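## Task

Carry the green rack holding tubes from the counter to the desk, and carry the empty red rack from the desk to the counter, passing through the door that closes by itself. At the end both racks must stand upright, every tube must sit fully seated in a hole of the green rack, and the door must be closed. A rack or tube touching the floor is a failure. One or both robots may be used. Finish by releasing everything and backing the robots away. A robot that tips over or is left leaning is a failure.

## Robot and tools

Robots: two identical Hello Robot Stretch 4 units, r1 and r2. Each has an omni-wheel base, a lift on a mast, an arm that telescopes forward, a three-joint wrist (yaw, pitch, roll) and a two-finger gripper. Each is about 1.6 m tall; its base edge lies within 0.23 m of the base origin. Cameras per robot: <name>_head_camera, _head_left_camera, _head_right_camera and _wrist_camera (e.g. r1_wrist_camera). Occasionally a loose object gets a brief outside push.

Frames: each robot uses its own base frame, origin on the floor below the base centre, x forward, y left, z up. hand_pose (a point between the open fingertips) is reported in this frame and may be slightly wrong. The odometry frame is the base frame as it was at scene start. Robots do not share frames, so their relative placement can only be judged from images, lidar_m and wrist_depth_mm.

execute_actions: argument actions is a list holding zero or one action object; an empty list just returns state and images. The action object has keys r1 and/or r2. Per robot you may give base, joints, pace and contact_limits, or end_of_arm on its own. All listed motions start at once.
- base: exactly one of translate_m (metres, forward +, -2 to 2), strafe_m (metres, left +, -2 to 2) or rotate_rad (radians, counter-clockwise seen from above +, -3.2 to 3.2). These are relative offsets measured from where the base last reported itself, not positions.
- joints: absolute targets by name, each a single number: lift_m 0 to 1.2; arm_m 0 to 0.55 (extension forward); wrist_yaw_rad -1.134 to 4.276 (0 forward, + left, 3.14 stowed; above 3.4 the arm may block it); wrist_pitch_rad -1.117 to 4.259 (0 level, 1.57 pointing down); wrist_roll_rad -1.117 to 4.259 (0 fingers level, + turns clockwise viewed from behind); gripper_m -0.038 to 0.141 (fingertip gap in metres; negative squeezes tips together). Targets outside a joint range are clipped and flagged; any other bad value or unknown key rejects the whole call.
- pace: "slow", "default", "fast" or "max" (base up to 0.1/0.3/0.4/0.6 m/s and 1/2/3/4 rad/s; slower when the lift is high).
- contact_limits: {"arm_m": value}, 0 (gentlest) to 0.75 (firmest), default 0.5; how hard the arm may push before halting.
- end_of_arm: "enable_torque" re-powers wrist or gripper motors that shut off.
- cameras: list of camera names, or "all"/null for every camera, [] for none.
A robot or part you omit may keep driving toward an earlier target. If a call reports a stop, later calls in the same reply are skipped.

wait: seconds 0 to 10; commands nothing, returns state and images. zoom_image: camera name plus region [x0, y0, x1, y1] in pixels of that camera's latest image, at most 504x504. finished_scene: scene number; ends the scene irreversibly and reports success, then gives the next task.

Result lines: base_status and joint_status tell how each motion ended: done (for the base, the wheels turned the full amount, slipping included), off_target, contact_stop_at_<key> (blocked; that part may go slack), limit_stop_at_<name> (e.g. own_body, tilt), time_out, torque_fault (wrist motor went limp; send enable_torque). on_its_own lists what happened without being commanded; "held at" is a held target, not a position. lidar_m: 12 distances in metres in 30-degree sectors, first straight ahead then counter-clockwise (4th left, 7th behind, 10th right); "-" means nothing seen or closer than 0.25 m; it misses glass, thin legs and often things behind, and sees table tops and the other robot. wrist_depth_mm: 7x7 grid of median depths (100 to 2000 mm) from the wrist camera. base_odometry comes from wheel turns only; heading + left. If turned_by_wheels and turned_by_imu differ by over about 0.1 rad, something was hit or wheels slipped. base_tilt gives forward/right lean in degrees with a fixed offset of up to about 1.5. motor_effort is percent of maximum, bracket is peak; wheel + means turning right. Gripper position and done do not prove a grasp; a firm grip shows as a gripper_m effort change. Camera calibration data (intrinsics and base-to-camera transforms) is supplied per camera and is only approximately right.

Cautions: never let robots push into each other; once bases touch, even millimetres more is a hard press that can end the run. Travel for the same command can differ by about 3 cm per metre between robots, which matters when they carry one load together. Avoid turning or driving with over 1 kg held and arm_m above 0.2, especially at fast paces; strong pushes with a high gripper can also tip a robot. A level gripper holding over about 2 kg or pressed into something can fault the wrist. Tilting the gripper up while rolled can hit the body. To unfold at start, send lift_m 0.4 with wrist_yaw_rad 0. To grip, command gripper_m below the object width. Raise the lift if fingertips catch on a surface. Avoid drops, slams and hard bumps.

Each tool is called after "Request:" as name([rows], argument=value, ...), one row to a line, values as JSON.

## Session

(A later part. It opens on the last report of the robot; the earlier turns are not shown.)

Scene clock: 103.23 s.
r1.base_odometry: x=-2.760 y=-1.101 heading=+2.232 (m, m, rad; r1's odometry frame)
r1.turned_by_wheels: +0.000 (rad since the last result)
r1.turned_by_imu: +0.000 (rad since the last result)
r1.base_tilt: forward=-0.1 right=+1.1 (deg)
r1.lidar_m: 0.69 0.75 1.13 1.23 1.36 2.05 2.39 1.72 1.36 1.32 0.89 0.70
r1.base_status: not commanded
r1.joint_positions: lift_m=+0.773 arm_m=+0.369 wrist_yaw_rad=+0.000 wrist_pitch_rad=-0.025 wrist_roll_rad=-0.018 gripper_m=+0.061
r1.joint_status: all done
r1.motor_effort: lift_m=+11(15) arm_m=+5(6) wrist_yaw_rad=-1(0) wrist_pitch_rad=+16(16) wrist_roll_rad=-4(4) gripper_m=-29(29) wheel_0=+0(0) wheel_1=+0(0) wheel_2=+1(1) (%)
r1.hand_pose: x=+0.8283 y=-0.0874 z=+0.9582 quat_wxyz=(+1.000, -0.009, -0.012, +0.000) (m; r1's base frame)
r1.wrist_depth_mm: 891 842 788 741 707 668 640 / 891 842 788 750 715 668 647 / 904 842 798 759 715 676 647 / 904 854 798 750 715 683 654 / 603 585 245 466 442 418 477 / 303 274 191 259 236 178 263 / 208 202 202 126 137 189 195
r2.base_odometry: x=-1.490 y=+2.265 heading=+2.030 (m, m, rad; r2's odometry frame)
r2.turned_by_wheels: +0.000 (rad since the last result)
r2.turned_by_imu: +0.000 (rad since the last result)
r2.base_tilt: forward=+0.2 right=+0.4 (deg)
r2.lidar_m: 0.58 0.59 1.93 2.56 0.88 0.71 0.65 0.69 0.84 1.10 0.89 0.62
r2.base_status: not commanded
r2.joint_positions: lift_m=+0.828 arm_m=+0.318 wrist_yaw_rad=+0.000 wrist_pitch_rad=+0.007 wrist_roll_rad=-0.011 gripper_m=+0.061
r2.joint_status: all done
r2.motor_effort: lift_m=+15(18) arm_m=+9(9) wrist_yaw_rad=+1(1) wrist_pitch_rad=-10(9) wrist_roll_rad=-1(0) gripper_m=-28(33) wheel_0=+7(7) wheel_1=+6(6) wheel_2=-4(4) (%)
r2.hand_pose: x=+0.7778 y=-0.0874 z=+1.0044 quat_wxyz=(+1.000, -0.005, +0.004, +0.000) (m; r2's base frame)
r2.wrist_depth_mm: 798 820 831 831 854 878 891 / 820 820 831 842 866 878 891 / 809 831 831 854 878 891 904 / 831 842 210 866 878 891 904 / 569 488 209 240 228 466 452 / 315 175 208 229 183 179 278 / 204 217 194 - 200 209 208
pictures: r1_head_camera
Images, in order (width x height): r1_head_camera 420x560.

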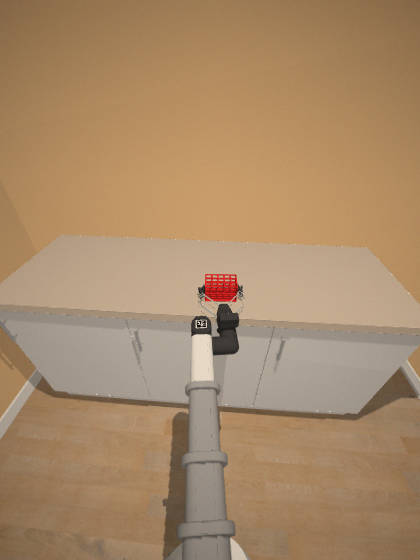

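Request:
execute_actions([
  {"r1":{"joints":{"lift_m":0.782,"gripper_m":0.141}},"r2":{"joints":{"lift_m":0.824,"gripper_m":0.141}}},
], cameras=[])

Request:
execute_actions([
  {"r1":{"joints":{"arm_m":0}},"r2":{"joints":{"arm_m":0}}},
], cameras=["r1_head_right_camera","r1_wrist_camera","r2_wrist_camera"])

Scene clock: 106.30 s.
r1.base_odometry: x=-2.760 y=-1.101 heading=+2.232 (m, m, rad; r1's odometry frame)
r1.turned_by_wheels: +0.000 (rad since the last result)
r1.turned_by_imu: +0.000 (rad since the last result)
r1.base_tilt: forward=-0.2 right=+0.8 (deg)
r1.lidar_m: 0.70 0.75 1.13 1.24 1.36 2.08 2.40 1.72 1.37 1.34 0.87 0.68
r1.base_status: not commanded
r1.joint_positions: lift_m=+0.782 arm_m=+0.369 wrist_yaw_rad=+0.000 wrist_pitch_rad=-0.016 wrist_roll_rad=-0.018 gripper_m=+0.141
r1.joint_status: all done
r1.motor_effort: lift_m=+26(24) arm_m=+5(5) wrist_yaw_rad=+1(1) wrist_pitch_rad=-9(16) wrist_roll_rad=-3(3) gripper_m=+2(29) wheel_0=+0(0) wheel_1=+0(0) wheel_2=+1(1) (%)
r1.hand_pose: x=+0.8284 y=-0.0875 z=+0.9644 quat_wxyz=(+1.000, -0.009, -0.008, +0.000) (m; r1's base frame)
r1.wrist_depth_mm: 878 831 778 741 699 668 640 / 891 842 788 750 707 668 640 / 904 842 798 750 707 676 647 / 917 842 798 759 715 683 654 / 591 574 234 285 270 413 466 / 307 307 213 224 217 192 271 / 213 222 207 206 205 194 200
r2.base_odometry: x=-1.490 y=+2.265 heading=+2.030 (m, m, rad; r2's odometry frame)
r2.turned_by_wheels: +0.000 (rad since the last result)
r2.turned_by_imu: +0.001 (rad since the last result)
r2.base_tilt: forward=+0.1 right=+0.3 (deg)
r2.lidar_m: 0.59 0.61 1.93 2.58 0.87 0.71 0.67 0.66 0.84 1.11 0.89 0.63
r2.base_status: not commanded
r2.joint_positions: lift_m=+0.824 arm_m=+0.318 wrist_yaw_rad=+0.000 wrist_pitch_rad=+0.006 wrist_roll_rad=-0.011 gripper_m=+0.141
r2.joint_status: all done
r2.motor_effort: lift_m=+14(16) arm_m=+9(9) wrist_yaw_rad=+1(1) wrist_pitch_rad=-4(9) wrist_roll_rad=+0(0) gripper_m=+0(27) wheel_0=+7(7) wheel_1=+6(6) wheel_2=-4(4) (%)
r2.hand_pose: x=+0.7778 y=-0.0874 z=+1.0009 quat_wxyz=(+1.000, -0.005, +0.003, +0.000) (m; r2's base frame)
r2.wrist_depth_mm: 809 820 831 842 866 878 878 / 798 820 854 854 866 878 891 / 820 831 831 854 866 891 904 / 820 842 231 854 891 904 917 / 554 477 231 260 229 449 442 / 307 198 225 203 231 254 271 / 217 211 206 - 209 200 203
pictures: none
No camera images: the call's "cameras" was empty. Leave "cameras" out to get every camera's image.

Scene clock: 108.50 s.
r1.base_odometry: x=-2.760 y=-1.101 heading=+2.232 (m, m, rad; r1's odometry frame)
r1.turned_by_wheels: +0.000 (rad since the last result)
r1.turned_by_imu: +0.000 (rad since the last result)
r1.base_tilt: forward=-0.2 right=+1.0 (deg)
r1.lidar_m: 0.68 0.74 1.13 1.24 1.37 2.07 2.41 1.75 1.37 1.33 0.89 0.70
r1.base_status: not commanded
r1.joint_positions: lift_m=+0.782 arm_m=+0.001 wrist_yaw_rad=+0.000 wrist_pitch_rad=-0.016 wrist_roll_rad=-0.018 gripper_m=+0.141
r1.joint_status: all done
r1.motor_effort: lift_m=+26(26) arm_m=-6(6) wrist_yaw_rad=+0(1) wrist_pitch_rad=-8(9) wrist_roll_rad=-3(3) gripper_m=+1(0) wheel_0=+1(0) wheel_1=+0(0) wheel_2=+1(1) (%)
r1.hand_pose: x=+0.4604 y=-0.0874 z=+0.9645 quat_wxyz=(+1.000, -0.009, -0.008, +0.000) (m; r1's base frame)
r1.wrist_depth_mm: 1366 1255 1182 1118 1060 1008 960 / 1336 1281 1182 1098 1078 1008 960 / 1336 1255 1205 1138 1078 1025 976 / 1366 1281 1205 1138 1060 1008 976 / 609 591 569 549 525 488 477 / 603 569 492 492 466 192 430 / 603 569 530 508 469 452 436
r2.base_odometry: x=-1.490 y=+2.265 heading=+2.030 (m, m, rad; r2's odometry frame)
r2.turned_by_wheels: +0.000 (rad since the last result)
r2.turned_by_imu: +0.001 (rad since the last result)
r2.base_tilt: forward=+0.1 right=+0.4 (deg)
r2.lidar_m: 0.58 0.57 1.91 2.58 0.87 0.71 0.66 0.67 0.83 1.11 0.90 0.62
r2.base_status: not commanded
r2.joint_positions: lift_m=+0.824 arm_m=+0.002 wrist_yaw_rad=+0.000 wrist_pitch_rad=+0.006 wrist_roll_rad=-0.011 gripper_m=+0.141
r2.joint_status: all done
r2.motor_effort: lift_m=+15(15) arm_m=-9(10) wrist_yaw_rad=+1(1) wrist_pitch_rad=-6(7) wrist_roll_rad=+0(0) gripper_m=+1(1) wheel_0=+7(7) wheel_1=+6(6) wheel_2=-4(4) (%)
r2.hand_pose: x=+0.4610 y=-0.0874 z=+1.0008 quat_wxyz=(+1.000, -0.005, +0.003, +0.000) (m; r2's base frame)
r2.wrist_depth_mm: 1098 1118 1118 1160 1182 1182 1182 / 1138 1118 1160 1160 1182 1205 1205 / 1118 1138 1160 1160 1182 1229 1229 / 1118 1138 1160 580 1205 1205 1255 / 564 554 530 512 492 455 452 / 377 196 377 382 1255 1229 1281 / 1160 1205 1182 - 1229 1255 1281
pictures: r1_head_right_camera, r1_wrist_camera, r2_wrist_camera
camera_calibration (this result's frames):
r1_wrist_camera: T_world_to_cam=[[0.0786615, -0.996836, 0.0113895, -0.115104], [-0.0267505, -0.0135314, -0.999551, 1.02471], [0.996542, 0.0783215, -0.0277303, -0.199085], [0, 0, 0, 1]] pos_world=[0.234862, -0.0852811, 1.02004]
r2_wrist_camera: T_world_to_cam=[[-0.0464855, -0.998642, -0.0235239, -0.0542922], [-0.05482, 0.0260643, -0.998156, 1.07143], [0.997414, -0.0451101, -0.0559572, -0.180401], [0, 0, 0, 1]] pos_world=[0.236147, -0.0902825, 1.05808]
Images, in order (width x height): r1_head_right_camera 420x672, r1_wrist_camera 616x392, r2_wrist_camera 616x392.

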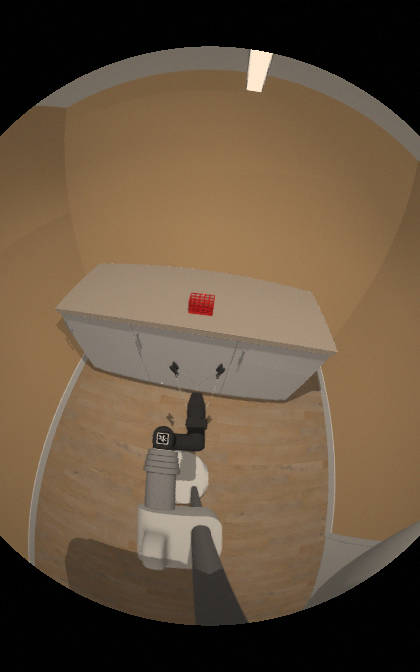

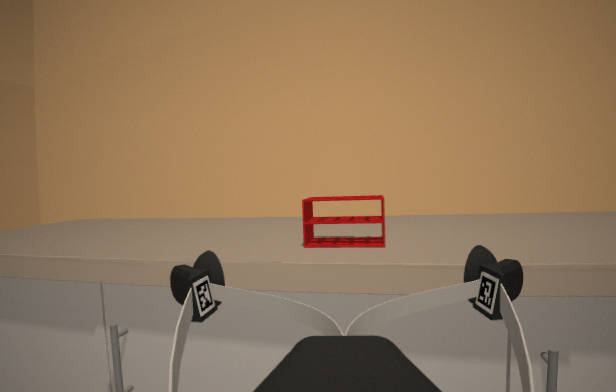

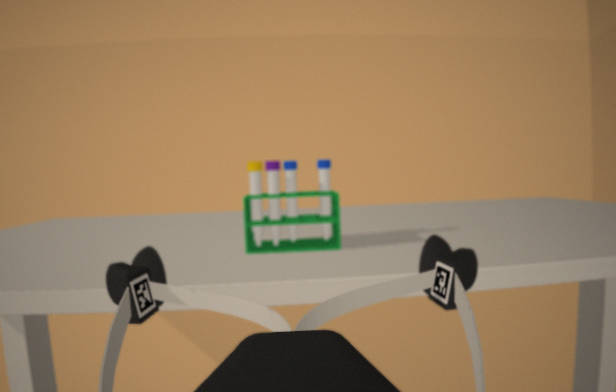

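Request:
finished_scene(scene=1)

The scene is finished: the task was done.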